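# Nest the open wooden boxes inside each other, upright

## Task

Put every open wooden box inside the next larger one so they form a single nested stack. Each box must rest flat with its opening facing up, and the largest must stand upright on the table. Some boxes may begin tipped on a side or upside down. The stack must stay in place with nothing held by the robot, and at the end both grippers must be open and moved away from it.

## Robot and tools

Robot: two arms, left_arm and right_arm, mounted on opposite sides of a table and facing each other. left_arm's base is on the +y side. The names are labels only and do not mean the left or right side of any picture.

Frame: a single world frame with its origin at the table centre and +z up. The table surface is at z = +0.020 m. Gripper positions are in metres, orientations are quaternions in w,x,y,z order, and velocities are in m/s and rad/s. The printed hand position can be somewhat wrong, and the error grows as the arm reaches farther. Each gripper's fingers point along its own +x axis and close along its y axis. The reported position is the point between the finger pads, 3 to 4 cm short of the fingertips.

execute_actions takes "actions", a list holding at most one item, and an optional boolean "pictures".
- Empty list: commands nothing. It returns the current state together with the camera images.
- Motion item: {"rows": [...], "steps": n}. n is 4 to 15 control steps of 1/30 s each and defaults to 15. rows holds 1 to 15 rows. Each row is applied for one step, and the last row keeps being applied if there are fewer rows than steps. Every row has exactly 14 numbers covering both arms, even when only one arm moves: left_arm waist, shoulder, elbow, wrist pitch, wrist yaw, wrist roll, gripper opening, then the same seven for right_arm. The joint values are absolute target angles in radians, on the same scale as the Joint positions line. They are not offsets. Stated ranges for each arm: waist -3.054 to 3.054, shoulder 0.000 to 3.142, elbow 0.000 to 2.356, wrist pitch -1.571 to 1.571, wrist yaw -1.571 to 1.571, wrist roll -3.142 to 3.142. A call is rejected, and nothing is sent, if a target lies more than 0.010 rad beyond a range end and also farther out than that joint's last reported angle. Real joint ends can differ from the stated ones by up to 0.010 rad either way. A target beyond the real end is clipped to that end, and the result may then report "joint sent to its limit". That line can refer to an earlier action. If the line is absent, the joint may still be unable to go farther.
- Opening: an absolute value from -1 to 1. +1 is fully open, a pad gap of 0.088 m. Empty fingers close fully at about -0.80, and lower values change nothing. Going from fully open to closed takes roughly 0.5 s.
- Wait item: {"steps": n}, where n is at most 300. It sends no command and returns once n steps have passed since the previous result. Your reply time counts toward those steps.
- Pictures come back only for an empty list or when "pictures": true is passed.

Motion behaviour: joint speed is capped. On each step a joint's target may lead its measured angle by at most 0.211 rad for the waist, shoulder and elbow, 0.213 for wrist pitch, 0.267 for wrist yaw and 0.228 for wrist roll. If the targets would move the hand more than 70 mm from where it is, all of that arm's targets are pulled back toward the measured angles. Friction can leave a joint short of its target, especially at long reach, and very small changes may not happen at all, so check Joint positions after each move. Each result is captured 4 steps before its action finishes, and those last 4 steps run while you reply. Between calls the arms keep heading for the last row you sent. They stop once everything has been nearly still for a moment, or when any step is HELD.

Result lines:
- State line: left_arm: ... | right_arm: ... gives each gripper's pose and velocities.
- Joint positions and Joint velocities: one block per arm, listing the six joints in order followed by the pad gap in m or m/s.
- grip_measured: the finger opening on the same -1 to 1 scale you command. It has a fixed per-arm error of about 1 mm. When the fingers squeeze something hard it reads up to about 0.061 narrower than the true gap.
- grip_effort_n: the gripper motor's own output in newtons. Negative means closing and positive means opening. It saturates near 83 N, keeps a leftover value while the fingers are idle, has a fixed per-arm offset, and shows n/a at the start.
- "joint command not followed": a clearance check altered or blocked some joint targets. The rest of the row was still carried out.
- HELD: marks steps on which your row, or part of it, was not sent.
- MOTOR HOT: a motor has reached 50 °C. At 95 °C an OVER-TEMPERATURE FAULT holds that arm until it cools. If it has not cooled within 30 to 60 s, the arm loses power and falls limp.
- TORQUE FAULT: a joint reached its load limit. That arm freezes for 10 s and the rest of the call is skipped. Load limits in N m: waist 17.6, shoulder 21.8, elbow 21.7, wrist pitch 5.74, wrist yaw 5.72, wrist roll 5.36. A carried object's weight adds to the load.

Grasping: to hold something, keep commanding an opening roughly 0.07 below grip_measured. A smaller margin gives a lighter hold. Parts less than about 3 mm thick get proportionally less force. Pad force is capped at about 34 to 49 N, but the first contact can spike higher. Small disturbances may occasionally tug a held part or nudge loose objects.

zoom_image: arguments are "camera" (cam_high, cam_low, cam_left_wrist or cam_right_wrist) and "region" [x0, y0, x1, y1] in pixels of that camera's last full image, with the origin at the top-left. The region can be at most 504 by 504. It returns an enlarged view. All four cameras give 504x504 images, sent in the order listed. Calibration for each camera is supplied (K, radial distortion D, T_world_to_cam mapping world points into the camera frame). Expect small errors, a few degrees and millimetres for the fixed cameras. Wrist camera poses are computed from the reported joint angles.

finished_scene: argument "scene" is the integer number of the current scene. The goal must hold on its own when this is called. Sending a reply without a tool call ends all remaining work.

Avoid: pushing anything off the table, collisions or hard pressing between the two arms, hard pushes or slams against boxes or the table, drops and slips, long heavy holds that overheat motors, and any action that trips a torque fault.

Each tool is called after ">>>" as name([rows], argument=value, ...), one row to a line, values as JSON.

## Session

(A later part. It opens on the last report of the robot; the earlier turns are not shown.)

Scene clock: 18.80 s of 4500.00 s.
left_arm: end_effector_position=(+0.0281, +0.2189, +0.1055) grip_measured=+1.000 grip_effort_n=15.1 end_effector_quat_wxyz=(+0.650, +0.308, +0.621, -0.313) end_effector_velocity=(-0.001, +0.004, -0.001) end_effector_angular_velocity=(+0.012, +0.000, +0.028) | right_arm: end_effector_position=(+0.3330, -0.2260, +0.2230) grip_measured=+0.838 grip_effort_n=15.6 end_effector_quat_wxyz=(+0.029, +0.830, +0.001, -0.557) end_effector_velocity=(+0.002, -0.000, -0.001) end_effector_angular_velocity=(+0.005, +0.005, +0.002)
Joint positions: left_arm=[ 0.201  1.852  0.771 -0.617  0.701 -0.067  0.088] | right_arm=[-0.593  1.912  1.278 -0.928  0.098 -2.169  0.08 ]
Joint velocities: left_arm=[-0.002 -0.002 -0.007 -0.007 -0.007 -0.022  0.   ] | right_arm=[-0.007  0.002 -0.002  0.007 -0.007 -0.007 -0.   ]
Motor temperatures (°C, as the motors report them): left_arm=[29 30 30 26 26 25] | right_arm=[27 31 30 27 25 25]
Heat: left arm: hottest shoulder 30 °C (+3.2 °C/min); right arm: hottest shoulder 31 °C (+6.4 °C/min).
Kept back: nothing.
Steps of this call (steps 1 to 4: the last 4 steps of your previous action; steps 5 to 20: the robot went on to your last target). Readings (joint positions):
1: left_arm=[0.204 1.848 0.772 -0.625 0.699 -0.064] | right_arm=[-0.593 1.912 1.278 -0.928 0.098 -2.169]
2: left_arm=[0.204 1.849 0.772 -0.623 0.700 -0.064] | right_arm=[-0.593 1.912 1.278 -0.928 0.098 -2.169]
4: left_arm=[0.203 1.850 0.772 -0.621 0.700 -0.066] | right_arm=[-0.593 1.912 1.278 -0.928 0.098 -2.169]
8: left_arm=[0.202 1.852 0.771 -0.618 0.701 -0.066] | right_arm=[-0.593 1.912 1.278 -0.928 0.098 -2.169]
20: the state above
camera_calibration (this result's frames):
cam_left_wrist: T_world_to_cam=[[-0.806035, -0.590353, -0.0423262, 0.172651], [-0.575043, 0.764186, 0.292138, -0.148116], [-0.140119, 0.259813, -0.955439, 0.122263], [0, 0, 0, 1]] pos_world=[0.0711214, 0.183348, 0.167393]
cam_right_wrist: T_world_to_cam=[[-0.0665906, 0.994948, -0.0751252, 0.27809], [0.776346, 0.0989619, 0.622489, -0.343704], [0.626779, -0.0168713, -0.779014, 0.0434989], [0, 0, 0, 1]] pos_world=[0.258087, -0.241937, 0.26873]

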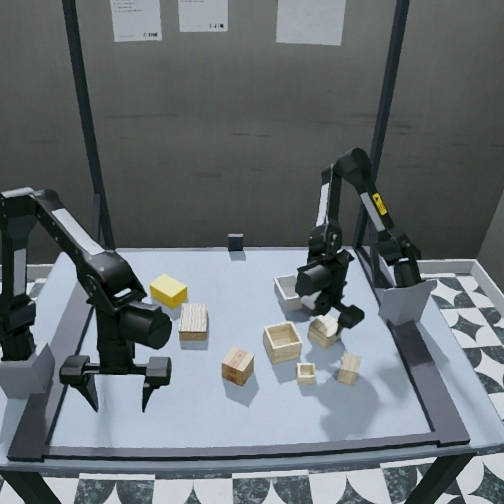

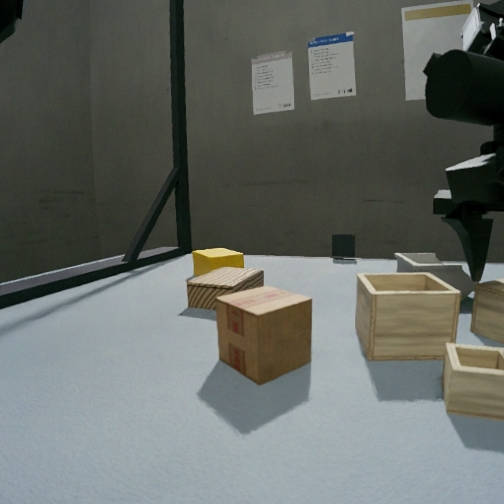

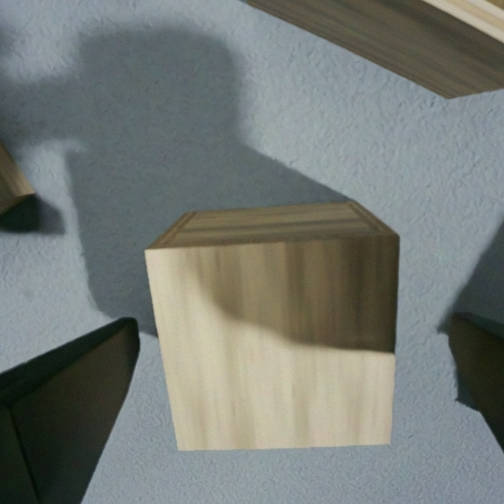

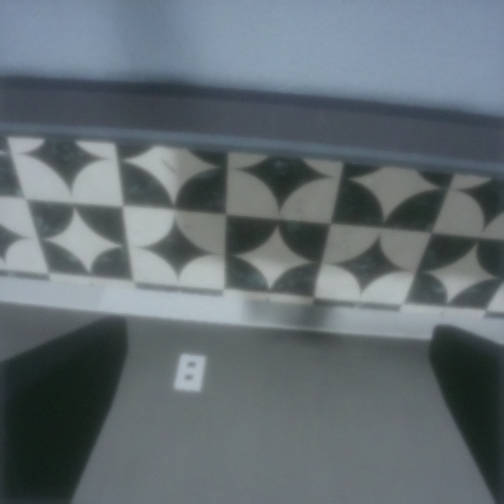

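>>> execute_actions([
  {"rows":[[0.13,1.96,0.722,-0.415,0.735,0,1,-0.593,1.912,1.278,-0.928,0.098,-2.169,0.84]],"steps":15},
])

>>> execute_actions([
  {"steps":20},
], pictures=true)

Scene clock: 19.33 s of 4500.00 s.
left_arm: end_effector_position=(+0.0327, +0.2183, +0.0718) grip_measured=+1.000 grip_effort_n=15.1 end_effector_quat_wxyz=(+0.620, +0.348, +0.602, -0.362) end_effector_velocity=(+0.005, -0.013, -0.003) end_effector_angular_velocity=(-0.051, -0.024, -0.088) | right_arm: end_effector_position=(+0.3330, -0.2260, +0.2230) grip_measured=+0.838 grip_effort_n=15.1 end_effector_quat_wxyz=(+0.029, +0.830, +0.001, -0.557) end_effector_velocity=(-0.001, -0.002, -0.002) end_effector_angular_velocity=(-0.003, +0.012, -0.011)
Joint positions: left_arm=[ 0.134  1.947  0.728 -0.428  0.73  -0.007  0.088] | right_arm=[-0.593  1.912  1.278 -0.928  0.098 -2.169  0.08 ]
Joint velocities: left_arm=[-0.012  0.007 -0.002  0.095  0.007  0.022  0.   ] | right_arm=[-0.002  0.002 -0.002 -0.007 -0.007  0.007 -0.   ]
Motor temperatures (°C, as the motors report them): left_arm=[29 30 30 26 26 25] | right_arm=[27 31 30 27 25 25]
Heat: left arm: hottest shoulder 30 °C (+3.1 °C/min); right arm: hottest shoulder 31 °C (+6.2 °C/min).
Steps of this call (steps 1 to 5: the robot went on to your last target; steps 6 to 16: the first 11 steps of this action). Readings (joint positions):
6: left_arm=[0.199 1.860 0.767 -0.599 0.704 -0.064] | right_arm=[-0.593 1.912 1.278 -0.928 0.098 -2.169]
7: left_arm=[0.188 1.874 0.759 -0.548 0.712 -0.049] | right_arm=[-0.593 1.912 1.278 -0.928 0.098 -2.169]
9: left_arm=[0.160 1.912 0.750 -0.490 0.719 -0.029] | right_arm=[-0.593 1.912 1.278 -0.928 0.098 -2.169]
13: left_arm=[0.136 1.944 0.728 -0.444 0.727 -0.012] | right_arm=[-0.593 1.912 1.278 -0.928 0.098 -2.169]
16: the state above

Scene clock: 20.00 s of 4500.00 s.
left_arm: end_effector_position=(+0.0332, +0.2177, +0.0705) grip_measured=+1.000 grip_effort_n=15.1 end_effector_quat_wxyz=(+0.619, +0.350, +0.600, -0.366) end_effector_velocity=(+0.001, +0.003, -0.000) end_effector_angular_velocity=(+0.017, -0.016, -0.004) | right_arm: end_effector_position=(+0.3330, -0.2260, +0.2230) grip_measured=+0.838 grip_effort_n=15.1 end_effector_quat_wxyz=(+0.029, +0.830, +0.001, -0.557) end_effector_velocity=(-0.003, -0.001, -0.001) end_effector_angular_velocity=(-0.000, +0.010, -0.005)
Joint positions: left_arm=[ 0.131  1.952  0.727 -0.417  0.731 -0.003  0.088] | right_arm=[-0.593  1.912  1.278 -0.928  0.098 -2.169  0.08 ]
Joint velocities: left_arm=[-0.002 -0.002 -0.002 -0.007 -0.022  0.007  0.   ] | right_arm=[ 0.002 -0.002 -0.002 -0.007 -0.007  0.007  0.   ]
Motor temperatures (°C, as the motors report them): left_arm=[29 30 30 26 26 25] | right_arm=[27 31 30 27 25 25]
Heat: left arm: hottest shoulder 30 °C (+3.0 °C/min); right arm: hottest shoulder 31 °C (+6.0 °C/min).
Kept back: nothing.
Steps of this call (steps 1 to 4: the last 4 steps of your previous action; steps 5 to 20: the robot went on to your last target). Readings (joint positions):
1: left_arm=[0.133 1.948 0.728 -0.425 0.730 -0.006] | right_arm=[-0.593 1.912 1.278 -0.928 0.098 -2.169]
2: left_arm=[0.133 1.948 0.727 -0.423 0.730 -0.006] | right_arm=[-0.593 1.912 1.278 -0.928 0.098 -2.169]
4: left_arm=[0.132 1.950 0.727 -0.421 0.730 -0.004] | right_arm=[-0.593 1.912 1.278 -0.928 0.098 -2.169]
8: left_arm=[0.131 1.951 0.727 -0.419 0.731 -0.004] | right_arm=[-0.593 1.912 1.278 -0.928 0.098 -2.169]
20: the state above
camera_calibration (this result's frames):
cam_left_wrist: T_world_to_cam=[[-0.887226, -0.46069, -0.0243878, 0.14773], [-0.446438, 0.84405, 0.297108, -0.156145], [-0.11629, 0.27449, -0.954532, 0.0857974], [0, 0, 0, 1]] pos_world=[0.071338, 0.176301, 0.131891]
cam_right_wrist: T_world_to_cam=[[-0.0665906, 0.994948, -0.0751252, 0.27809], [0.776346, 0.0989619, 0.622489, -0.343704], [0.626779, -0.0168713, -0.779014, 0.0434989], [0, 0, 0, 1]] pos_world=[0.258087, -0.241937, 0.26873]

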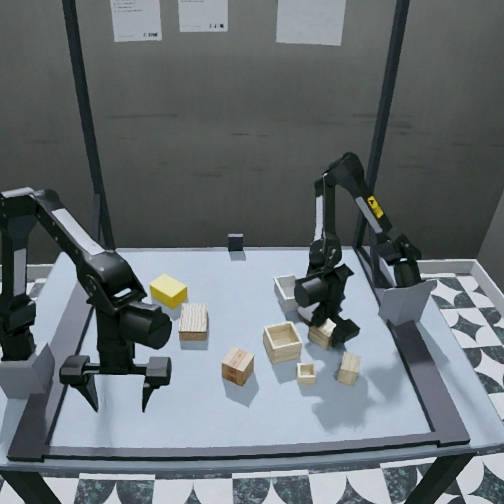

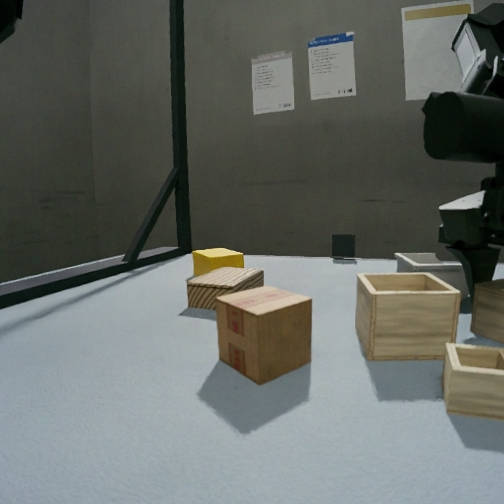

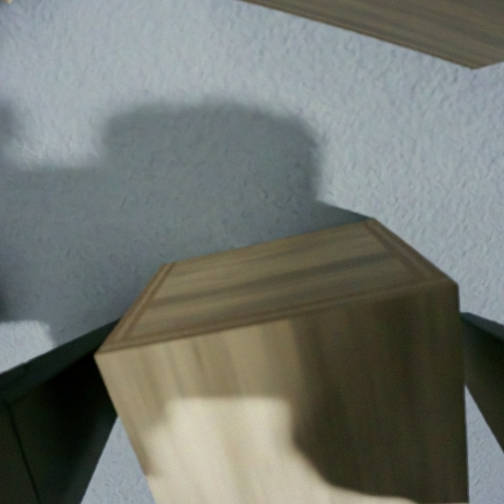

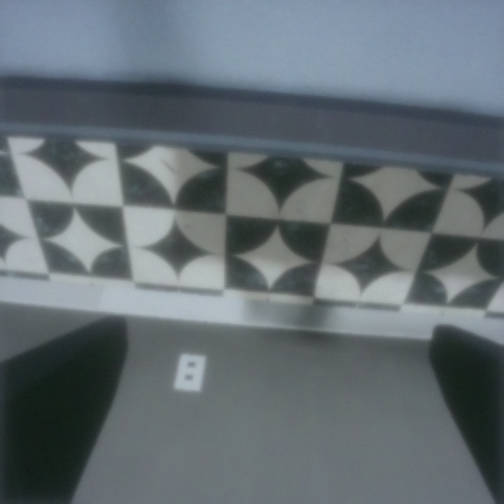

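>>> execute_actions([
  {"rows":[[0.13,1.96,0.722,-0.415,0.735,-0.22,1,-0.593,1.912,1.278,-0.928,0.098,-2.169,0.84]],"steps":12},
])

>>> execute_actions([
  {"rows":[[0.13,1.96,0.722,-0.415,0.735,-0.22,0.3,-0.593,1.912,1.278,-0.928,0.098,-2.169,0.84]],"steps":15},
])

>>> execute_actions([
  {"steps":10},
], pictures=true)

Scene clock: 20.50 s of 4500.00 s.
left_arm: end_effector_position=(+0.0331, +0.2177, +0.0704) grip_measured=+1.000 grip_effort_n=14.7 end_effector_quat_wxyz=(+0.649, +0.291, +0.631, -0.309) end_effector_velocity=(-0.003, +0.004, -0.000) end_effector_angular_velocity=(+0.016, +0.009, +0.233) | right_arm: end_effector_position=(+0.3330, -0.2260, +0.2230) grip_measured=+0.838 grip_effort_n=15.1 end_effector_quat_wxyz=(+0.029, +0.830, +0.001, -0.557) end_effector_velocity=(-0.003, -0.004, -0.001) end_effector_angular_velocity=(-0.022, +0.018, +0.014)
Joint positions: left_arm=[ 0.131  1.952  0.726 -0.416  0.732 -0.189  0.088] | right_arm=[-0.593  1.912  1.278 -0.928  0.098 -2.169  0.08 ]
Joint velocities: left_arm=[-0.007 -0.007 -0.002 -0.022 -0.007 -0.227  0.   ] | right_arm=[-0.002 -0.002 -0.002 -0.022 -0.007 -0.022 -0.   ]
Motor temperatures (°C, as the motors report them): left_arm=[29 30 30 26 26 25] | right_arm=[27 31 30 27 25 25]
Heat: left arm: hottest shoulder 30 °C (+2.9 °C/min); right arm: hottest shoulder 31 °C (+5.9 °C/min).
Steps of this call (steps 1 to 7: the robot went on to your last target; steps 8 to 15: the first 8 steps of this action). Readings (joint positions):
8: left_arm=[0.131 1.952 0.726 -0.416 0.732 -0.025] | right_arm=[-0.593 1.912 1.278 -0.928 0.098 -2.169]
9: left_arm=[0.131 1.952 0.726 -0.416 0.732 -0.073] | right_arm=[-0.593 1.912 1.278 -0.928 0.098 -2.169]
11: left_arm=[0.131 1.952 0.726 -0.416 0.732 -0.134] | right_arm=[-0.593 1.912 1.278 -0.928 0.098 -2.169]
15: the state above

Scene clock: 21.00 s of 4500.00 s.
left_arm: end_effector_position=(+0.0332, +0.2177, +0.0705) grip_measured=+0.486 grip_effort_n=-83.5 end_effector_quat_wxyz=(+0.653, +0.282, +0.636, -0.300) end_effector_velocity=(+0.001, -0.000, -0.000) end_effector_angular_velocity=(+0.000, -0.008, +0.001) | right_arm: end_effector_position=(+0.3330, -0.2260, +0.2230) grip_measured=+0.838 grip_effort_n=15.1 end_effector_quat_wxyz=(+0.029, +0.830, +0.001, -0.557) end_effector_velocity=(+0.000, -0.003, -0.002) end_effector_angular_velocity=(-0.001, +0.012, -0.016)
Joint positions: left_arm=[ 0.131  1.952  0.726 -0.416  0.732 -0.216  0.063] | right_arm=[-0.593  1.912  1.278 -0.928  0.098 -2.169  0.08 ]
Joint velocities: left_arm=[-0.002 -0.002 -0.002  0.007 -0.007 -0.007 -0.   ] | right_arm=[-0.007  0.002 -0.002 -0.007 -0.007  0.007 -0.   ]
Motor temperatures (°C, as the motors report them): left_arm=[29 30 29 26 26 25] | right_arm=[27 32 30 27 25 25]
Heat: left arm: hottest shoulder 30 °C (+2.9 °C/min); right arm: hottest shoulder 32 °C (+8.6 °C/min).
Steps of this call (steps 1 to 4: the last 4 steps of your previous action; steps 5 to 15: the first 11 steps of this action). Readings (joint positions):
5: left_arm=[0.131 1.952 0.726 -0.416 0.732 -0.210] | right_arm=[-0.593 1.912 1.278 -0.928 0.098 -2.169]
6: left_arm=[0.131 1.952 0.726 -0.416 0.732 -0.211] | right_arm=[-0.593 1.912 1.278 -0.928 0.098 -2.169]
8: left_arm=[0.131 1.952 0.726 -0.416 0.732 -0.214] | right_arm=[-0.593 1.912 1.278 -0.928 0.098 -2.169]
12: left_arm=[0.131 1.952 0.726 -0.417 0.732 -0.216] | right_arm=[-0.593 1.912 1.278 -0.928 0.098 -2.169]
15: the state above

Scene clock: 21.33 s of 4500.00 s.
left_arm: end_effector_position=(+0.0332, +0.2177, +0.0705) grip_measured=+0.486 grip_effort_n=-83.5 end_effector_quat_wxyz=(+0.653, +0.282, +0.636, -0.300) end_effector_velocity=(-0.003, +0.001, -0.000) end_effector_angular_velocity=(+0.003, +0.010, +0.010) | right_arm: end_effector_position=(+0.3330, -0.2260, +0.2230) grip_measured=+0.838 grip_effort_n=14.7 end_effector_quat_wxyz=(+0.029, +0.830, +0.001, -0.557) end_effector_velocity=(+0.002, +0.000, +0.001) end_effector_angular_velocity=(+0.009, +0.003, +0.003)
Joint positions: left_arm=[ 0.131  1.952  0.726 -0.416  0.732 -0.216  0.063] | right_arm=[-0.593  1.912  1.278 -0.928  0.098 -2.169  0.08 ]
Joint velocities: left_arm=[-0.002 -0.002 -0.002 -0.007  0.007 -0.007 -0.   ] | right_arm=[-0.007 -0.002 -0.002  0.007 -0.007 -0.007 -0.   ]
Motor temperatures (°C, as the motors report them): left_arm=[29 30 29 26 26 25] | right_arm=[27 32 30 27 25 25]
Heat: left arm: hottest shoulder 30 °C (+2.8 °C/min); right arm: hottest shoulder 32 °C (+8.4 °C/min).
Kept back: nothing.
Steps of this call (steps 1 to 4: the last 4 steps of your previous action; steps 5 to 10: the robot went on to your last target). Readings (joint positions):
1: left_arm=[0.131 1.952 0.726 -0.416 0.732 -0.216] | right_arm=[-0.593 1.912 1.278 -0.928 0.098 -2.169]
2: left_arm=[0.131 1.952 0.726 -0.416 0.732 -0.216] | right_arm=[-0.593 1.912 1.278 -0.928 0.098 -2.169]
4: left_arm=[0.131 1.952 0.726 -0.416 0.732 -0.216] | right_arm=[-0.593 1.912 1.278 -0.928 0.098 -2.169]
8: left_arm=[0.131 1.952 0.726 -0.416 0.732 -0.216] | right_arm=[-0.593 1.912 1.278 -0.928 0.098 -2.169]
10: the state above
camera_calibration (this result's frames):
cam_left_wrist: T_world_to_cam=[[-0.770098, -0.637716, -0.0163391, 0.181813], [-0.612502, 0.732006, 0.298343, -0.126309], [-0.178298, 0.239761, -0.954319, 0.0954297], [0, 0, 0, 1]] pos_world=[0.0796646, 0.185523, 0.131724]
cam_right_wrist: T_world_to_cam=[[-0.0665906, 0.994948, -0.0751252, 0.27809], [0.776346, 0.0989619, 0.622489, -0.343704], [0.626779, -0.0168713, -0.779014, 0.0434989], [0, 0, 0, 1]] pos_world=[0.258087, -0.241937, 0.26873]

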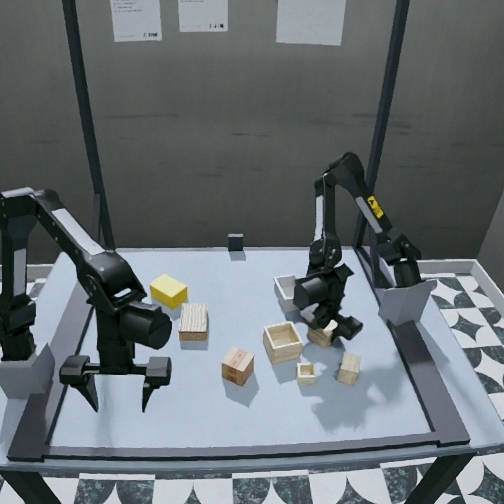

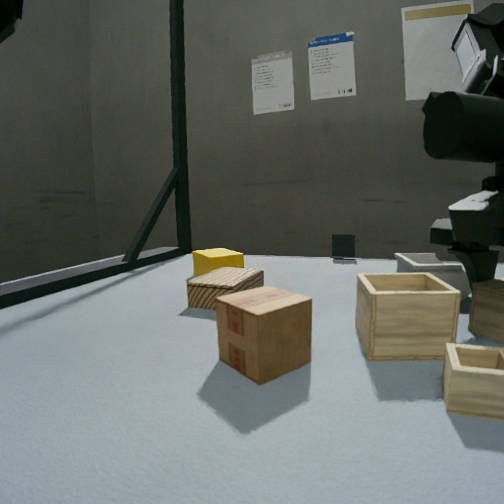

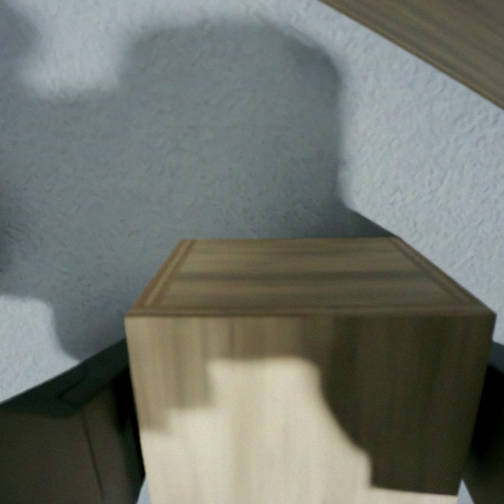

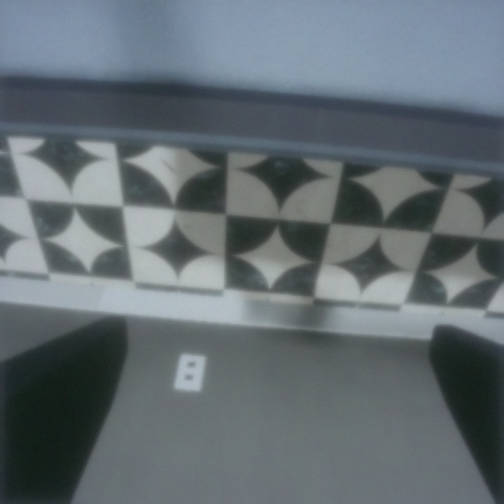

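>>> execute_actions([
  {"rows":[[0.135,1.94,0.726,-0.43,0.732,-0.216,0.41,-0.593,1.912,1.278,-0.928,0.098,-2.169,0.84],[0.135,1.94,0.726,-0.43,0.732,-0.216,0.41,-0.593,1.912,1.278,-0.928,0.098,-2.169,0.84],[0.135,1.94,0.726,-0.43,0.732,-0.216,0.41,-0.593,1.912,1.278,-0.928,0.098,-2.169,0.84],[0.135,1.94,0.726,-0.43,0.732,-0.216,0.41,-0.593,1.912,1.278,-0.928,0.098,-2.169,0.84],[0.135,1.94,0.726,-0.43,0.732,-0.216,0.41,-0.593,1.912,1.278,-0.928,0.098,-2.169,0.84],[0.135,1.94,0.726,-0.43,0.732,-0.74,0.41,-0.593,1.912,1.278,-0.928,0.098,-2.169,0.84]],"steps":15},
])

>>> execute_actions([
  {"steps":15},
])

>>> execute_actions([
  {"rows":[[0.131,1.956,0.726,-0.414,0.732,-0.74,0.41,-0.593,1.912,1.278,-0.928,0.098,-2.169,0.84]],"steps":12},
])

>>> execute_actions([
  {"rows":[[0.131,1.956,0.726,-0.414,0.732,-0.74,1,-0.593,1.912,1.278,-0.928,0.098,-2.169,0.84]],"steps":15},
])

>>> execute_actions([
  {"rows":[[0.292,1.754,0.805,-0.82,0.67,-0.74,1,-0.593,1.912,1.278,-0.928,0.098,-2.169,0.84]],"steps":15},
])

>>> execute_actions([
  {"steps":15},
], pictures=true)

Scene clock: 22.07 s of 4500.00 s.
left_arm: end_effector_position=(+0.0323, +0.2190, +0.0708) grip_measured=+0.486 grip_effort_n=-83.5 end_effector_quat_wxyz=(+0.684, +0.191, +0.672, -0.208) end_effector_velocity=(+0.003, +0.001, -0.000) end_effector_angular_velocity=(-0.005, +0.019, +1.451) | right_arm: end_effector_position=(+0.3330, -0.2260, +0.2230) grip_measured=+0.838 grip_effort_n=15.1 end_effector_quat_wxyz=(+0.029, +0.830, +0.001, -0.557) end_effector_velocity=(+0.001, +0.006, +0.000) end_effector_angular_velocity=(+0.013, -0.005, +0.029)
Joint positions: left_arm=[ 0.132  1.95   0.726 -0.426  0.732 -0.487  0.063] | right_arm=[-0.593  1.912  1.278 -0.928  0.098 -2.169  0.08 ]
Joint velocities: left_arm=[-0.002 -0.002 -0.002  0.007 -0.022 -1.458 -0.   ] | right_arm=[ 0.002  0.002  0.002  0.022 -0.007 -0.022 -0.   ]
Motor temperatures (°C, as the motors report them): left_arm=[29 30 29 26 26 25] | right_arm=[28 32 30 27 25 25]
Heat: left arm: hottest shoulder 30 °C (+2.7 °C/min); right arm: hottest shoulder 32 °C (+8.2 °C/min).
Steps of this call (steps 1 to 11: the robot went on to your last target; steps 12 to 22: the first 11 steps of this action). Readings (joint positions):
12: left_arm=[0.131 1.952 0.726 -0.416 0.732 -0.216] | right_arm=[-0.593 1.912 1.278 -0.928 0.098 -2.169]
13: left_arm=[0.131 1.952 0.726 -0.417 0.732 -0.216] | right_arm=[-0.593 1.912 1.278 -0.928 0.098 -2.169]
15: left_arm=[0.131 1.952 0.726 -0.421 0.732 -0.216] | right_arm=[-0.593 1.912 1.278 -0.928 0.098 -2.169]
19: left_arm=[0.132 1.951 0.726 -0.425 0.732 -0.341] | right_arm=[-0.593 1.912 1.278 -0.928 0.098 -2.169]
22: the state above

Scene clock: 22.57 s of 4500.00 s.
left_arm: end_effector_position=(+0.0321, +0.2190, +0.0709) grip_measured=+0.486 grip_effort_n=-83.5 end_effector_quat_wxyz=(+0.702, +0.106, +0.693, -0.124) end_effector_velocity=(-0.001, +0.002, -0.002) end_effector_angular_velocity=(-0.001, +0.009, +0.036) | right_arm: end_effector_position=(+0.3330, -0.2260, +0.2230) grip_measured=+0.838 grip_effort_n=15.6 end_effector_quat_wxyz=(+0.029, +0.830, +0.001, -0.557) end_effector_velocity=(-0.001, -0.002, -0.002) end_effector_angular_velocity=(-0.017, +0.000, +0.005)
Joint positions: left_arm=[ 0.132  1.95   0.726 -0.427  0.732 -0.732  0.063] | right_arm=[-0.593  1.912  1.278 -0.928  0.098 -2.169  0.08 ]
Joint velocities: left_arm=[-0.002  0.002 -0.007  0.007  0.007 -0.037 -0.   ] | right_arm=[ 0.002  0.002 -0.002 -0.007  0.007 -0.007 -0.   ]
Motor temperatures (°C, as the motors report them): left_arm=[29 30 29 26 26 25] | right_arm=[28 32 30 27 25 25]
Heat: left arm: hottest shoulder 30 °C (+2.7 °C/min); right arm: hottest shoulder 32 °C (+8.0 °C/min).
Kept back: nothing.
Steps of this call (steps 1 to 4: the last 4 steps of your previous action; steps 5 to 15: the robot went on to your last target). Readings (joint positions):
1: left_arm=[0.132 1.950 0.726 -0.427 0.732 -0.535] | right_arm=[-0.593 1.912 1.278 -0.928 0.098 -2.169]
2: left_arm=[0.132 1.950 0.726 -0.427 0.732 -0.582] | right_arm=[-0.593 1.912 1.278 -0.928 0.098 -2.169]
4: left_arm=[0.132 1.950 0.726 -0.427 0.732 -0.647] | right_arm=[-0.593 1.912 1.278 -0.928 0.098 -2.169]
8: left_arm=[0.132 1.950 0.726 -0.427 0.732 -0.706] | right_arm=[-0.593 1.912 1.278 -0.928 0.098 -2.169]
15: the state above

Scene clock: 22.83 s of 4500.00 s.
left_arm: end_effector_position=(+0.0327, +0.2180, +0.0709) grip_measured=+0.486 grip_effort_n=-83.5 end_effector_quat_wxyz=(+0.703, +0.104, +0.692, -0.125) end_effector_velocity=(+0.002, -0.000, +0.001) end_effector_angular_velocity=(-0.003, -0.009, +0.019) | right_arm: end_effector_position=(+0.3330, -0.2260, +0.2230) grip_measured=+0.838 grip_effort_n=15.1 end_effector_quat_wxyz=(+0.029, +0.830, +0.001, -0.557) end_effector_velocity=(+0.001, -0.002, -0.000) end_effector_angular_velocity=(-0.009, +0.011, +0.013)
Joint positions: left_arm=[ 0.132  1.95   0.726 -0.421  0.732 -0.738  0.063] | right_arm=[-0.593  1.912  1.278 -0.928  0.098 -2.169  0.08 ]
Joint velocities: left_arm=[ 0.002 -0.002 -0.002  0.007 -0.007 -0.022 -0.   ] | right_arm=[-0.007  0.002  0.002 -0.007 -0.007 -0.022  0.   ]
Motor temperatures (°C, as the motors report them): left_arm=[29 30 29 26 26 25] | right_arm=[28 32 31 27 25 25]
Heat: left arm: hottest shoulder 30 °C (+2.6 °C/min); right arm: hottest shoulder 32 °C (+7.9 °C/min).
Steps of this call (steps 1 to 8: the first 8 steps of this action). Readings (joint positions):
1: left_arm=[0.132 1.950 0.726 -0.427 0.732 -0.733] | right_arm=[-0.593 1.912 1.278 -0.928 0.098 -2.169]
2: left_arm=[0.132 1.950 0.726 -0.427 0.732 -0.734] | right_arm=[-0.593 1.912 1.278 -0.928 0.098 -2.169]
4: left_arm=[0.132 1.950 0.726 -0.425 0.732 -0.737] | right_arm=[-0.593 1.912 1.278 -0.928 0.098 -2.169]
8: the state above

Scene clock: 23.33 s of 4500.00 s.
left_arm: end_effector_position=(+0.0331, +0.2172, +0.0710) grip_measured=+0.972 grip_effort_n=15.6 end_effector_quat_wxyz=(+0.704, +0.104, +0.691, -0.127) end_effector_velocity=(-0.003, +0.001, -0.000) end_effector_angular_velocity=(+0.003, +0.010, +0.010) | right_arm: end_effector_position=(+0.3330, -0.2260, +0.2230) grip_measured=+0.838 grip_effort_n=15.1 end_effector_quat_wxyz=(+0.029, +0.830, +0.001, -0.557) end_effector_velocity=(-0.002, -0.007, -0.002) end_effector_angular_velocity=(-0.024, +0.021, +0.008)
Joint positions: left_arm=[ 0.132  1.95   0.726 -0.415  0.732 -0.738  0.087] | right_arm=[-0.593  1.912  1.278 -0.928  0.098 -2.169  0.08 ]
Joint velocities: left_arm=[-0.002 -0.002 -0.002 -0.007  0.007 -0.007  0.013] | right_arm=[-0.007 -0.002 -0.007 -0.022 -0.007 -0.022 -0.   ]
Motor temperatures (°C, as the motors report them): left_arm=[29 30 29 26 26 25] | right_arm=[28 32 31 27 25 25]
Heat: left arm: hottest shoulder 30 °C (+2.6 °C/min); right arm: hottest shoulder 32 °C (+7.7 °C/min).
Steps of this call (steps 1 to 4: the last 4 steps of your previous action; steps 5 to 15: the first 11 steps of this action). Readings (joint positions):
5: left_arm=[0.132 1.950 0.726 -0.419 0.732 -0.738] | right_arm=[-0.593 1.912 1.278 -0.928 0.098 -2.169]
6: left_arm=[0.132 1.950 0.726 -0.416 0.732 -0.738] | right_arm=[-0.593 1.912 1.278 -0.928 0.098 -2.169]
8: left_arm=[0.132 1.950 0.726 -0.415 0.732 -0.738] | right_arm=[-0.593 1.912 1.278 -0.928 0.098 -2.169]
12: left_arm=[0.132 1.950 0.726 -0.415 0.732 -0.738] | right_arm=[-0.593 1.912 1.278 -0.928 0.098 -2.169]
15: the state above

Scene clock: 23.83 s of 4500.00 s.
left_arm: end_effector_position=(+0.0236, +0.2269, +0.1363) grip_measured=+1.000 grip_effort_n=15.6 end_effector_quat_wxyz=(+0.722, +0.043, +0.688, -0.057) end_effector_velocity=(-0.026, +0.047, +0.000) end_effector_angular_velocity=(+0.174, +0.116, +0.227) | right_arm: end_effector_position=(+0.3330, -0.2260, +0.2230) grip_measured=+0.838 grip_effort_n=15.1 end_effector_quat_wxyz=(+0.029, +0.830, +0.001, -0.557) end_effector_velocity=(+0.002, +0.000, +0.003) end_effector_angular_velocity=(-0.001, -0.012, +0.020)
Joint positions: left_arm=[ 0.281  1.771  0.799 -0.781  0.677 -0.738  0.088] | right_arm=[-0.593  1.912  1.278 -0.928  0.098 -2.169  0.08 ]
Joint velocities: left_arm=[ 0.022 -0.002 -0.007 -0.286 -0.037 -0.022  0.   ] | right_arm=[-0.002 -0.007 -0.002  0.007  0.007 -0.022 -0.   ]
Motor temperatures (°C, as the motors report them): left_arm=[29 30 29 25 26 25] | right_arm=[28 32 31 27 25 25]
Heat: left arm: hottest shoulder 30 °C (+2.5 °C/min); right arm: hottest shoulder 32 °C (+7.6 °C/min).
Steps of this call (steps 1 to 4: the last 4 steps of your previous action; steps 5 to 15: the first 11 steps of this action). Readings (joint positions):
5: left_arm=[0.136 1.939 0.732 -0.433 0.730 -0.738] | right_arm=[-0.593 1.912 1.278 -0.928 0.098 -2.169]
6: left_arm=[0.158 1.918 0.741 -0.488 0.716 -0.738] | right_arm=[-0.593 1.912 1.278 -0.928 0.098 -2.169]
8: left_arm=[0.220 1.852 0.759 -0.577 0.697 -0.738] | right_arm=[-0.593 1.912 1.278 -0.928 0.098 -2.169]
12: left_arm=[0.276 1.776 0.799 -0.729 0.683 -0.738] | right_arm=[-0.593 1.912 1.278 -0.928 0.098 -2.169]
15: the state above

Scene clock: 24.33 s of 4500.00 s.
left_arm: end_effector_position=(+0.0202, +0.2317, +0.1383) grip_measured=+1.000 grip_effort_n=15.6 end_effector_quat_wxyz=(+0.719, +0.040, +0.693, -0.043) end_effector_velocity=(-0.004, +0.006, +0.000) end_effector_angular_velocity=(+0.024, +0.013, +0.018) | right_arm: end_effector_position=(+0.3330, -0.2260, +0.2230) grip_measured=+0.838 grip_effort_n=15.1 end_effector_quat_wxyz=(+0.029, +0.830, +0.001, -0.557) end_effector_velocity=(-0.007, -0.007, -0.004) end_effector_angular_velocity=(-0.020, +0.040, -0.015)
Joint positions: left_arm=[ 0.287  1.764  0.799 -0.818  0.674 -0.738  0.088] | right_arm=[-0.593  1.912  1.278 -0.928  0.098 -2.169  0.08 ]
Joint velocities: left_arm=[ 0.002 -0.002 -0.002 -0.037 -0.007  0.007  0.   ] | right_arm=[-0.002 -0.002 -0.007 -0.037 -0.022  0.007 -0.   ]
Motor temperatures (°C, as the motors report them): left_arm=[29 30 30 25 26 25] | right_arm=[28 32 31 27 25 25]
Heat: left arm: hottest shoulder 30 °C (+2.5 °C/min); right arm: hottest shoulder 32 °C (+7.4 °C/min).
Kept back: nothing.
Steps of this call (steps 1 to 4: the last 4 steps of your previous action; steps 5 to 15: the robot went on to your last target). Readings (joint positions):
1: left_arm=[0.282 1.771 0.799 -0.790 0.677 -0.738] | right_arm=[-0.593 1.912 1.278 -0.928 0.098 -2.169]
2: left_arm=[0.283 1.770 0.799 -0.796 0.676 -0.738] | right_arm=[-0.593 1.912 1.278 -0.928 0.098 -2.169]
4: left_arm=[0.285 1.767 0.799 -0.806 0.675 -0.738] | right_arm=[-0.593 1.912 1.278 -0.928 0.098 -2.169]
8: left_arm=[0.287 1.765 0.799 -0.814 0.675 -0.738] | right_arm=[-0.593 1.912 1.278 -0.928 0.098 -2.169]
15: the state above
camera_calibration (this result's frames):
cam_left_wrist: T_world_to_cam=[[-0.147299, -0.988734, -0.0266117, 0.25203], [-0.94647, 0.133087, 0.294078, -0.018577], [-0.287223, 0.0685044, -0.955411, 0.196523], [0, 0, 0, 1]] pos_world=[0.075987, 0.238201, 0.19993]
cam_right_wrist: T_world_to_cam=[[-0.0665906, 0.994948, -0.0751252, 0.27809], [0.776346, 0.0989619, 0.622489, -0.343704], [0.626779, -0.0168713, -0.779014, 0.0434989], [0, 0, 0, 1]] pos_world=[0.258087, -0.241937, 0.26873]

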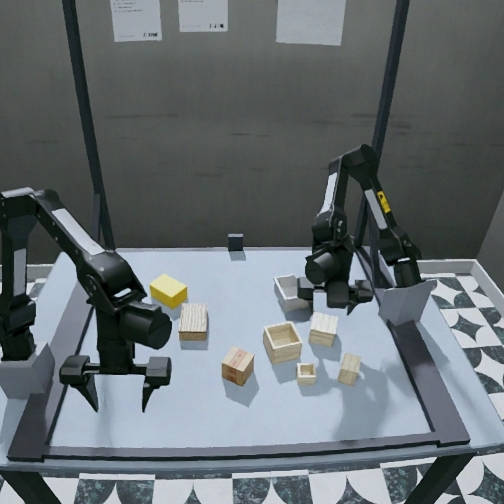

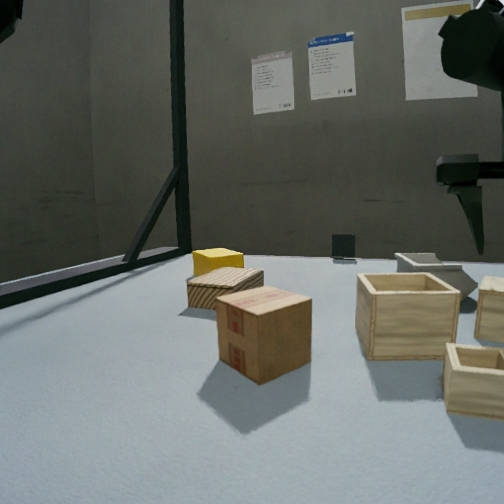

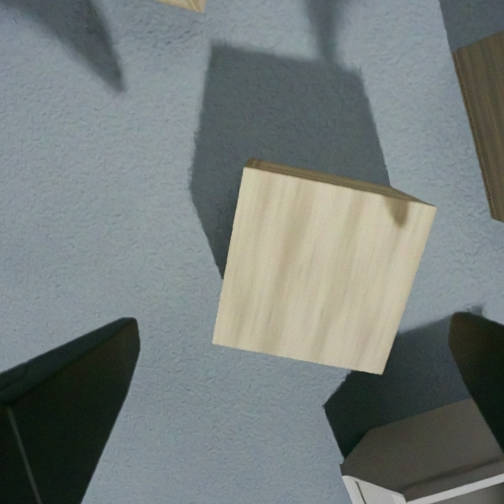

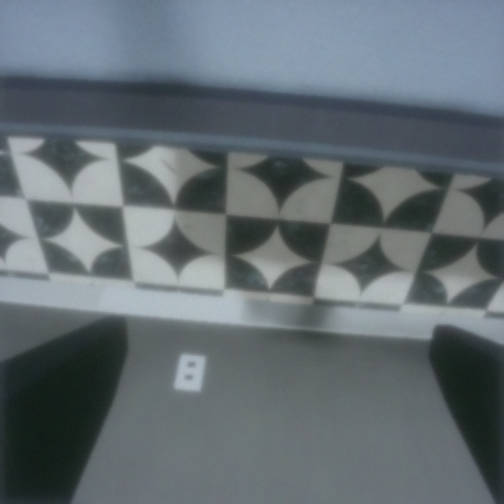

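>>> execute_actions([
  {"rows":[[-1.355,1.70,0.874,-1.14,0.68,-0.74,1,-0.593,1.912,1.278,-0.928,0.098,-2.169,0.84]],"steps":15},
])

>>> execute_actions([
  {"steps":75},
], pictures=true)

Scene clock: 25.10 s of 4500.00 s.
left_arm: end_effector_position=(-0.0934, +0.2567, +0.0985) grip_measured=+1.000 grip_effort_n=15.6 end_effector_quat_wxyz=(+0.627, +0.257, +0.736, +0.016) end_effector_velocity=(-0.240, +0.121, -0.144) end_effector_angular_velocity=(+0.984, +0.317, -0.911) | right_arm: end_effector_position=(+0.3330, -0.2260, +0.2230) grip_measured=+0.838 grip_effort_n=15.1 end_effector_quat_wxyz=(+0.029, +0.830, +0.001, -0.557) end_effector_velocity=(-0.004, -0.006, +0.001) end_effector_angular_velocity=(-0.020, +0.021, -0.001)
Joint positions: left_arm=[-0.175  1.712  0.866 -1.115  0.677 -0.738  0.088] | right_arm=[-0.593  1.912  1.278 -0.928  0.098 -2.169  0.08 ]
Joint velocities: left_arm=[-1.365 -0.007  0.017 -0.183 -0.022 -0.007  0.   ] | right_arm=[-0.002 -0.007  0.002 -0.037 -0.007 -0.007 -0.   ]
Motor temperatures (°C, as the motors report them): left_arm=[29 30 30 25 26 25] | right_arm=[28 32 31 27 25 25]
Heat: left arm: hottest shoulder 30 °C (+2.4 °C/min); right arm: hottest shoulder 32 °C (+7.2 °C/min).
Steps of this call (steps 1 to 12: the robot went on to your last target; steps 13 to 23: the first 11 steps of this action). Readings (joint positions):
13: left_arm=[0.280 1.760 0.806 -0.837 0.669 -0.738] | right_arm=[-0.593 1.912 1.278 -0.928 0.098 -2.169]
14: left_arm=[0.246 1.756 0.820 -0.891 0.665 -0.738] | right_arm=[-0.593 1.912 1.278 -0.928 0.098 -2.169]
16: left_arm=[0.150 1.734 0.842 -0.980 0.673 -0.738] | right_arm=[-0.593 1.912 1.278 -0.928 0.098 -2.169]
20: left_arm=[-0.039 1.712 0.864 -1.085 0.677 -0.738] | right_arm=[-0.593 1.912 1.278 -0.928 0.098 -2.169]
23: the state above

Scene clock: 35.77 s of 4500.00 s.
left_arm: end_effector_position=(-0.1988, +0.3400, +0.0710) grip_measured=+1.000 grip_effort_n=16.0 end_effector_quat_wxyz=(+0.491, +0.545, +0.680, -0.003) end_effector_velocity=(+0.000, +0.004, +0.003) end_effector_angular_velocity=(+0.021, -0.009, -0.006) | right_arm: end_effector_position=(+0.3330, -0.2260, +0.2230) grip_measured=+0.838 grip_effort_n=15.1 end_effector_quat_wxyz=(+0.029, +0.830, +0.001, -0.557) end_effector_velocity=(-0.003, -0.005, -0.002) end_effector_angular_velocity=(-0.026, +0.021, +0.013)
Joint positions: left_arm=[-0.805  1.631  0.891 -1.243  0.668 -0.714  0.088] | right_arm=[-0.593  1.912  1.278 -0.928  0.098 -2.169  0.08 ]
Joint velocities: left_arm=[-0.007 -0.002 -0.002 -0.022 -0.007  0.007  0.   ] | right_arm=[-0.002  0.002 -0.002 -0.022 -0.007 -0.022 -0.   ]
Motor temperatures (°C, as the motors report them): left_arm=[29 30 29 26 26 25] | right_arm=[28 33 31 27 25 25]
Heat: left arm: hottest shoulder 30 °C (+1.7 °C/min); right arm: hottest shoulder 33 °C (+6.7 °C/min).
TORQUE FAULT: the external load on joint 4 (wrist pitch) of the left arm reached its load limit, and that arm stopped for 10 seconds. A torque fault stops only its own arm. That arm's remaining commands of this call were not run. That arm holds where it stopped, with its grip as last carried out, and accepts commands again: back off and push less far. That arm stops again, at the same cost, whenever a joint's load reaches its limit.
Kept back: nothing.
The stop of the left arm began at step 20 of this call (marked STOPPED below). From that step on that arm followed nothing that you had sent. Nothing is kept back now, and the robot has no last target.
Steps of this call (steps 1 to 4: the last 4 steps of your previous action; steps 5 to 75: the robot went on to your last target; steps 76 to 320: the stop continued). Readings (joint positions):
1: left_arm=[-0.221 1.712 0.867 -1.120 0.677 -0.738] | right_arm=[-0.593 1.912 1.278 -0.928 0.098 -2.169]
2: left_arm=[-0.266 1.712 0.868 -1.124 0.677 -0.738] | right_arm=[-0.593 1.912 1.278 -0.928 0.098 -2.169]
4: left_arm=[-0.358 1.712 0.869 -1.129 0.677 -0.738] | right_arm=[-0.593 1.912 1.278 -0.928 0.098 -2.169]
8: left_arm=[-0.508 1.696 0.877 -1.155 0.662 -0.739] | right_arm=[-0.593 1.912 1.278 -0.928 0.098 -2.169]
20: left_arm=[-0.810 1.631 0.895 -1.245 0.661 -0.718] | right_arm=[-0.593 1.912 1.278 -0.928 0.098 -2.169] STOPPED (the left arm)
320: the state above
camera_calibration (this result's frames):
cam_left_wrist: T_world_to_cam=[[-0.761067, -0.368608, -0.533765, 0.0281805], [-0.637498, 0.272949, 0.720482, -0.236936], [-0.119885, 0.88861, -0.44272, -0.220046], [0, 0, 0, 1]] pos_world=[-0.15598, 0.270594, 0.0883318]
cam_right_wrist: T_world_to_cam=[[-0.0665906, 0.994948, -0.0751252, 0.27809], [0.776346, 0.0989619, 0.622489, -0.343704], [0.626779, -0.0168713, -0.779014, 0.0434989], [0, 0, 0, 1]] pos_world=[0.258087, -0.241937, 0.26873]

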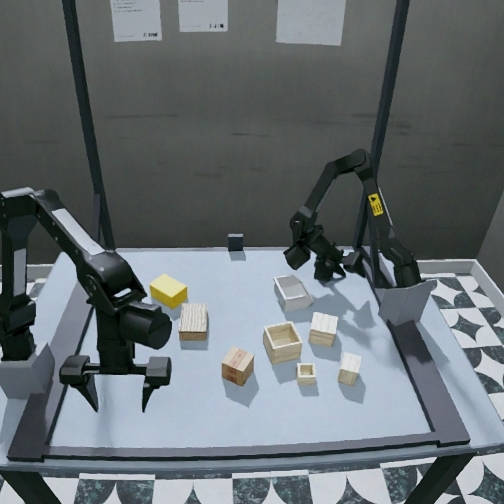

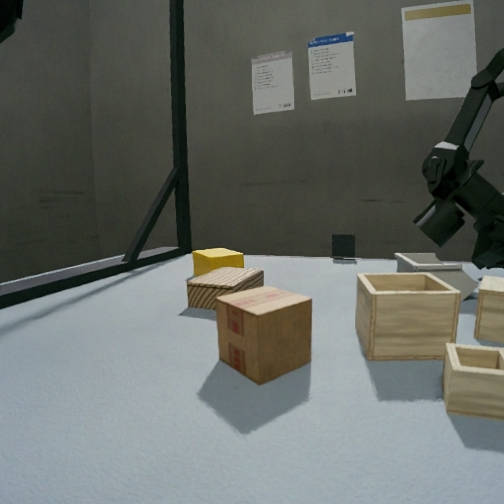

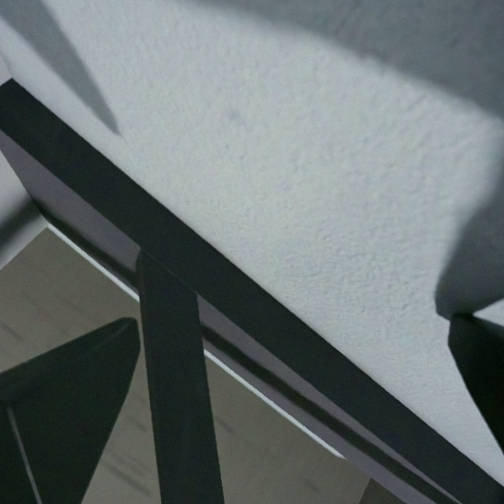

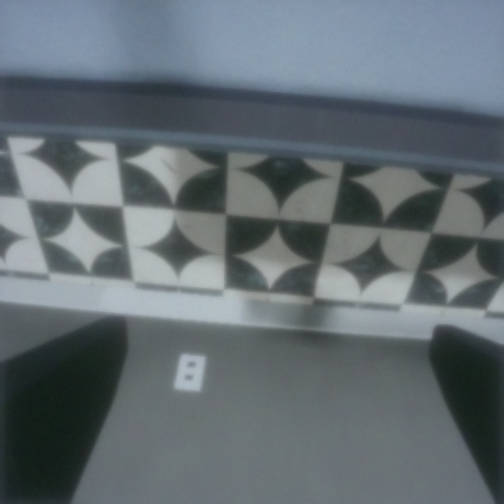

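>>> execute_actions([
  {"rows":[[-0.805,1.6,0.89,-1.2,-0.68,-0.72,1,-0.593,1.912,1.278,-0.928,0.098,-2.169,0.84]],"steps":15},
])

>>> execute_actions([
  {"steps":25},
], pictures=true)

Scene clock: 36.43 s of 4500.00 s.
left_arm: end_effector_position=(-0.1209, +0.3093, +0.0886) grip_measured=+1.000 grip_effort_n=15.1 end_effector_quat_wxyz=(+0.609, +0.661, +0.438, -0.030) end_effector_velocity=(+0.201, -0.113, +0.107) end_effector_angular_velocity=(-0.048, -1.208, -1.185) | right_arm: end_effector_position=(+0.3330, -0.2260, +0.2230) grip_measured=+0.838 grip_effort_n=14.7 end_effector_quat_wxyz=(+0.029, +0.830, +0.001, -0.557) end_effector_velocity=(+0.000, -0.003, +0.000) end_effector_angular_velocity=(-0.012, -0.002, +0.001)
Joint positions: left_arm=[-0.807  1.605  0.891 -1.201  0.082 -0.717  0.088] | right_arm=[-0.593  1.912  1.278 -0.928  0.098 -2.169  0.08 ]
Joint velocities: left_arm=[-0.002  0.002 -0.002 -0.007 -1.692 -0.007  0.   ] | right_arm=[-0.002 -0.002 -0.002 -0.007  0.007 -0.007 -0.   ]
Motor temperatures (°C, as the motors report them): left_arm=[29 30 29 26 26 25] | right_arm=[28 33 31 27 25 25]
Heat: left arm: hottest shoulder 30 °C (+1.6 °C/min); right arm: hottest shoulder 33 °C (+6.6 °C/min).
Steps of this call (steps 1 to 9: nothing new was sent; steps 10 to 20: the first 11 steps of this action). Readings (joint positions):
10: left_arm=[-0.805 1.628 0.891 -1.242 0.651 -0.713] | right_arm=[-0.593 1.912 1.278 -0.928 0.098 -2.169]
11: left_arm=[-0.807 1.622 0.891 -1.238 0.598 -0.711] | right_arm=[-0.593 1.912 1.278 -0.928 0.098 -2.169]
13: left_arm=[-0.807 1.608 0.891 -1.227 0.486 -0.711] | right_arm=[-0.593 1.912 1.278 -0.928 0.098 -2.169]
17: left_arm=[-0.807 1.605 0.891 -1.204 0.254 -0.716] | right_arm=[-0.593 1.912 1.278 -0.928 0.098 -2.169]
20: the state above

Scene clock: 37.27 s of 4500.00 s.
left_arm: end_effector_position=(-0.0647, +0.2407, +0.1550) grip_measured=+1.000 grip_effort_n=15.1 end_effector_quat_wxyz=(+0.680, +0.729, +0.077, -0.018) end_effector_velocity=(-0.000, -0.006, +0.007) end_effector_angular_velocity=(-0.009, -0.035, -0.038) | right_arm: end_effector_position=(+0.3330, -0.2260, +0.2230) grip_measured=+0.838 grip_effort_n=14.7 end_effector_quat_wxyz=(+0.029, +0.830, +0.001, -0.557) end_effector_velocity=(-0.002, -0.003, -0.001) end_effector_angular_velocity=(-0.016, +0.018, +0.000)
Joint positions: left_arm=[-0.806  1.605  0.891 -1.201 -0.672 -0.717  0.088] | right_arm=[-0.593  1.912  1.278 -0.928  0.098 -2.169  0.08 ]
Joint velocities: left_arm=[-0.002 -0.007  0.002 -0.007 -0.051 -0.007  0.   ] | right_arm=[-0.002  0.002  0.002 -0.022 -0.007 -0.007 -0.   ]
Motor temperatures (°C, as the motors report them): left_arm=[29 30 29 26 26 25] | right_arm=[28 33 31 27 25 25]
Heat: left arm: hottest shoulder 30 °C (+1.6 °C/min); right arm: hottest shoulder 33 °C (+6.4 °C/min).
Kept back: nothing.
Steps of this call (steps 1 to 4: the last 4 steps of your previous action; steps 5 to 25: the robot went on to your last target). Readings (joint positions):
1: left_arm=[-0.807 1.605 0.891 -1.201 0.025 -0.717] | right_arm=[-0.593 1.912 1.278 -0.928 0.098 -2.169]
2: left_arm=[-0.807 1.605 0.891 -1.201 -0.032 -0.717] | right_arm=[-0.593 1.912 1.278 -0.928 0.098 -2.169]
4: left_arm=[-0.807 1.605 0.891 -1.201 -0.145 -0.717] | right_arm=[-0.593 1.912 1.278 -0.928 0.098 -2.169]
8: left_arm=[-0.807 1.605 0.891 -1.201 -0.372 -0.717] | right_arm=[-0.593 1.912 1.278 -0.928 0.098 -2.169]
25: the state above
camera_calibration (this result's frames):
cam_left_wrist: T_world_to_cam=[[-0.111347, 0.0954671, -0.989185, 0.139462], [-0.396236, 0.908568, 0.132289, -0.231027], [0.911372, 0.406681, -0.0633391, 0.0453484], [0, 0, 0, 1]] pos_world=[-0.117342, 0.178147, 0.171388]
cam_right_wrist: T_world_to_cam=[[-0.0665906, 0.994948, -0.0751252, 0.27809], [0.776346, 0.0989619, 0.622489, -0.343704], [0.626779, -0.0168713, -0.779014, 0.0434989], [0, 0, 0, 1]] pos_world=[0.258087, -0.241937, 0.26873]

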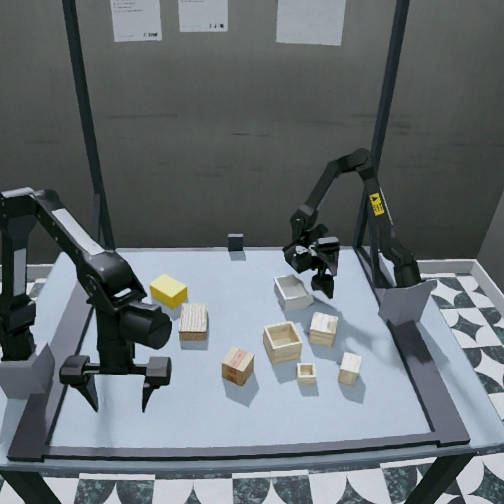

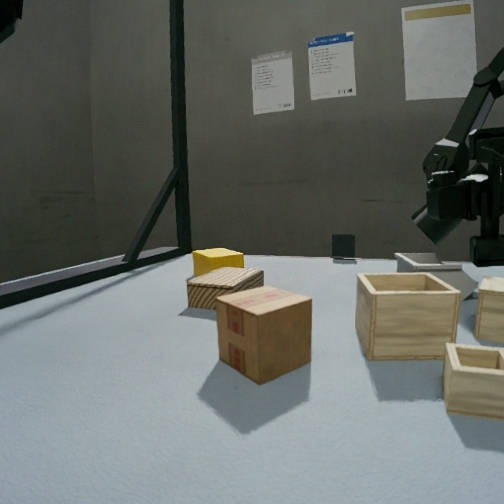

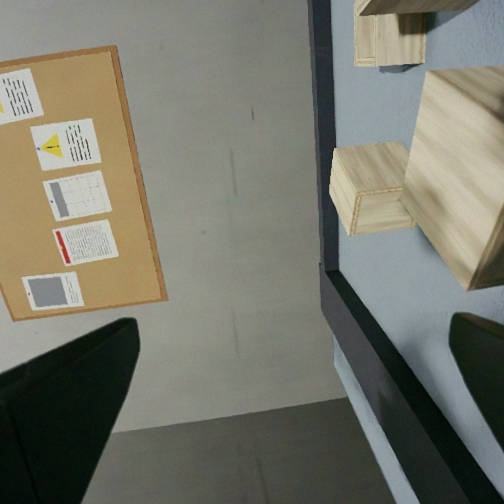

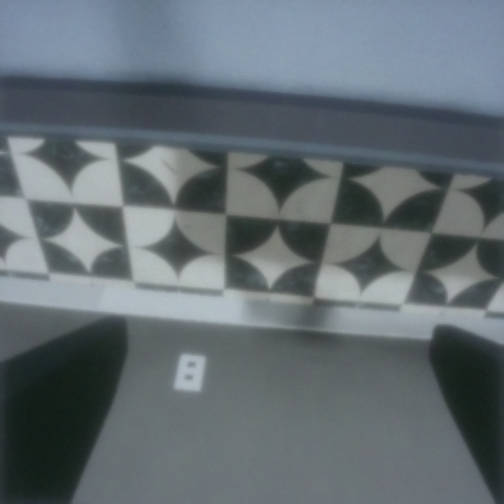

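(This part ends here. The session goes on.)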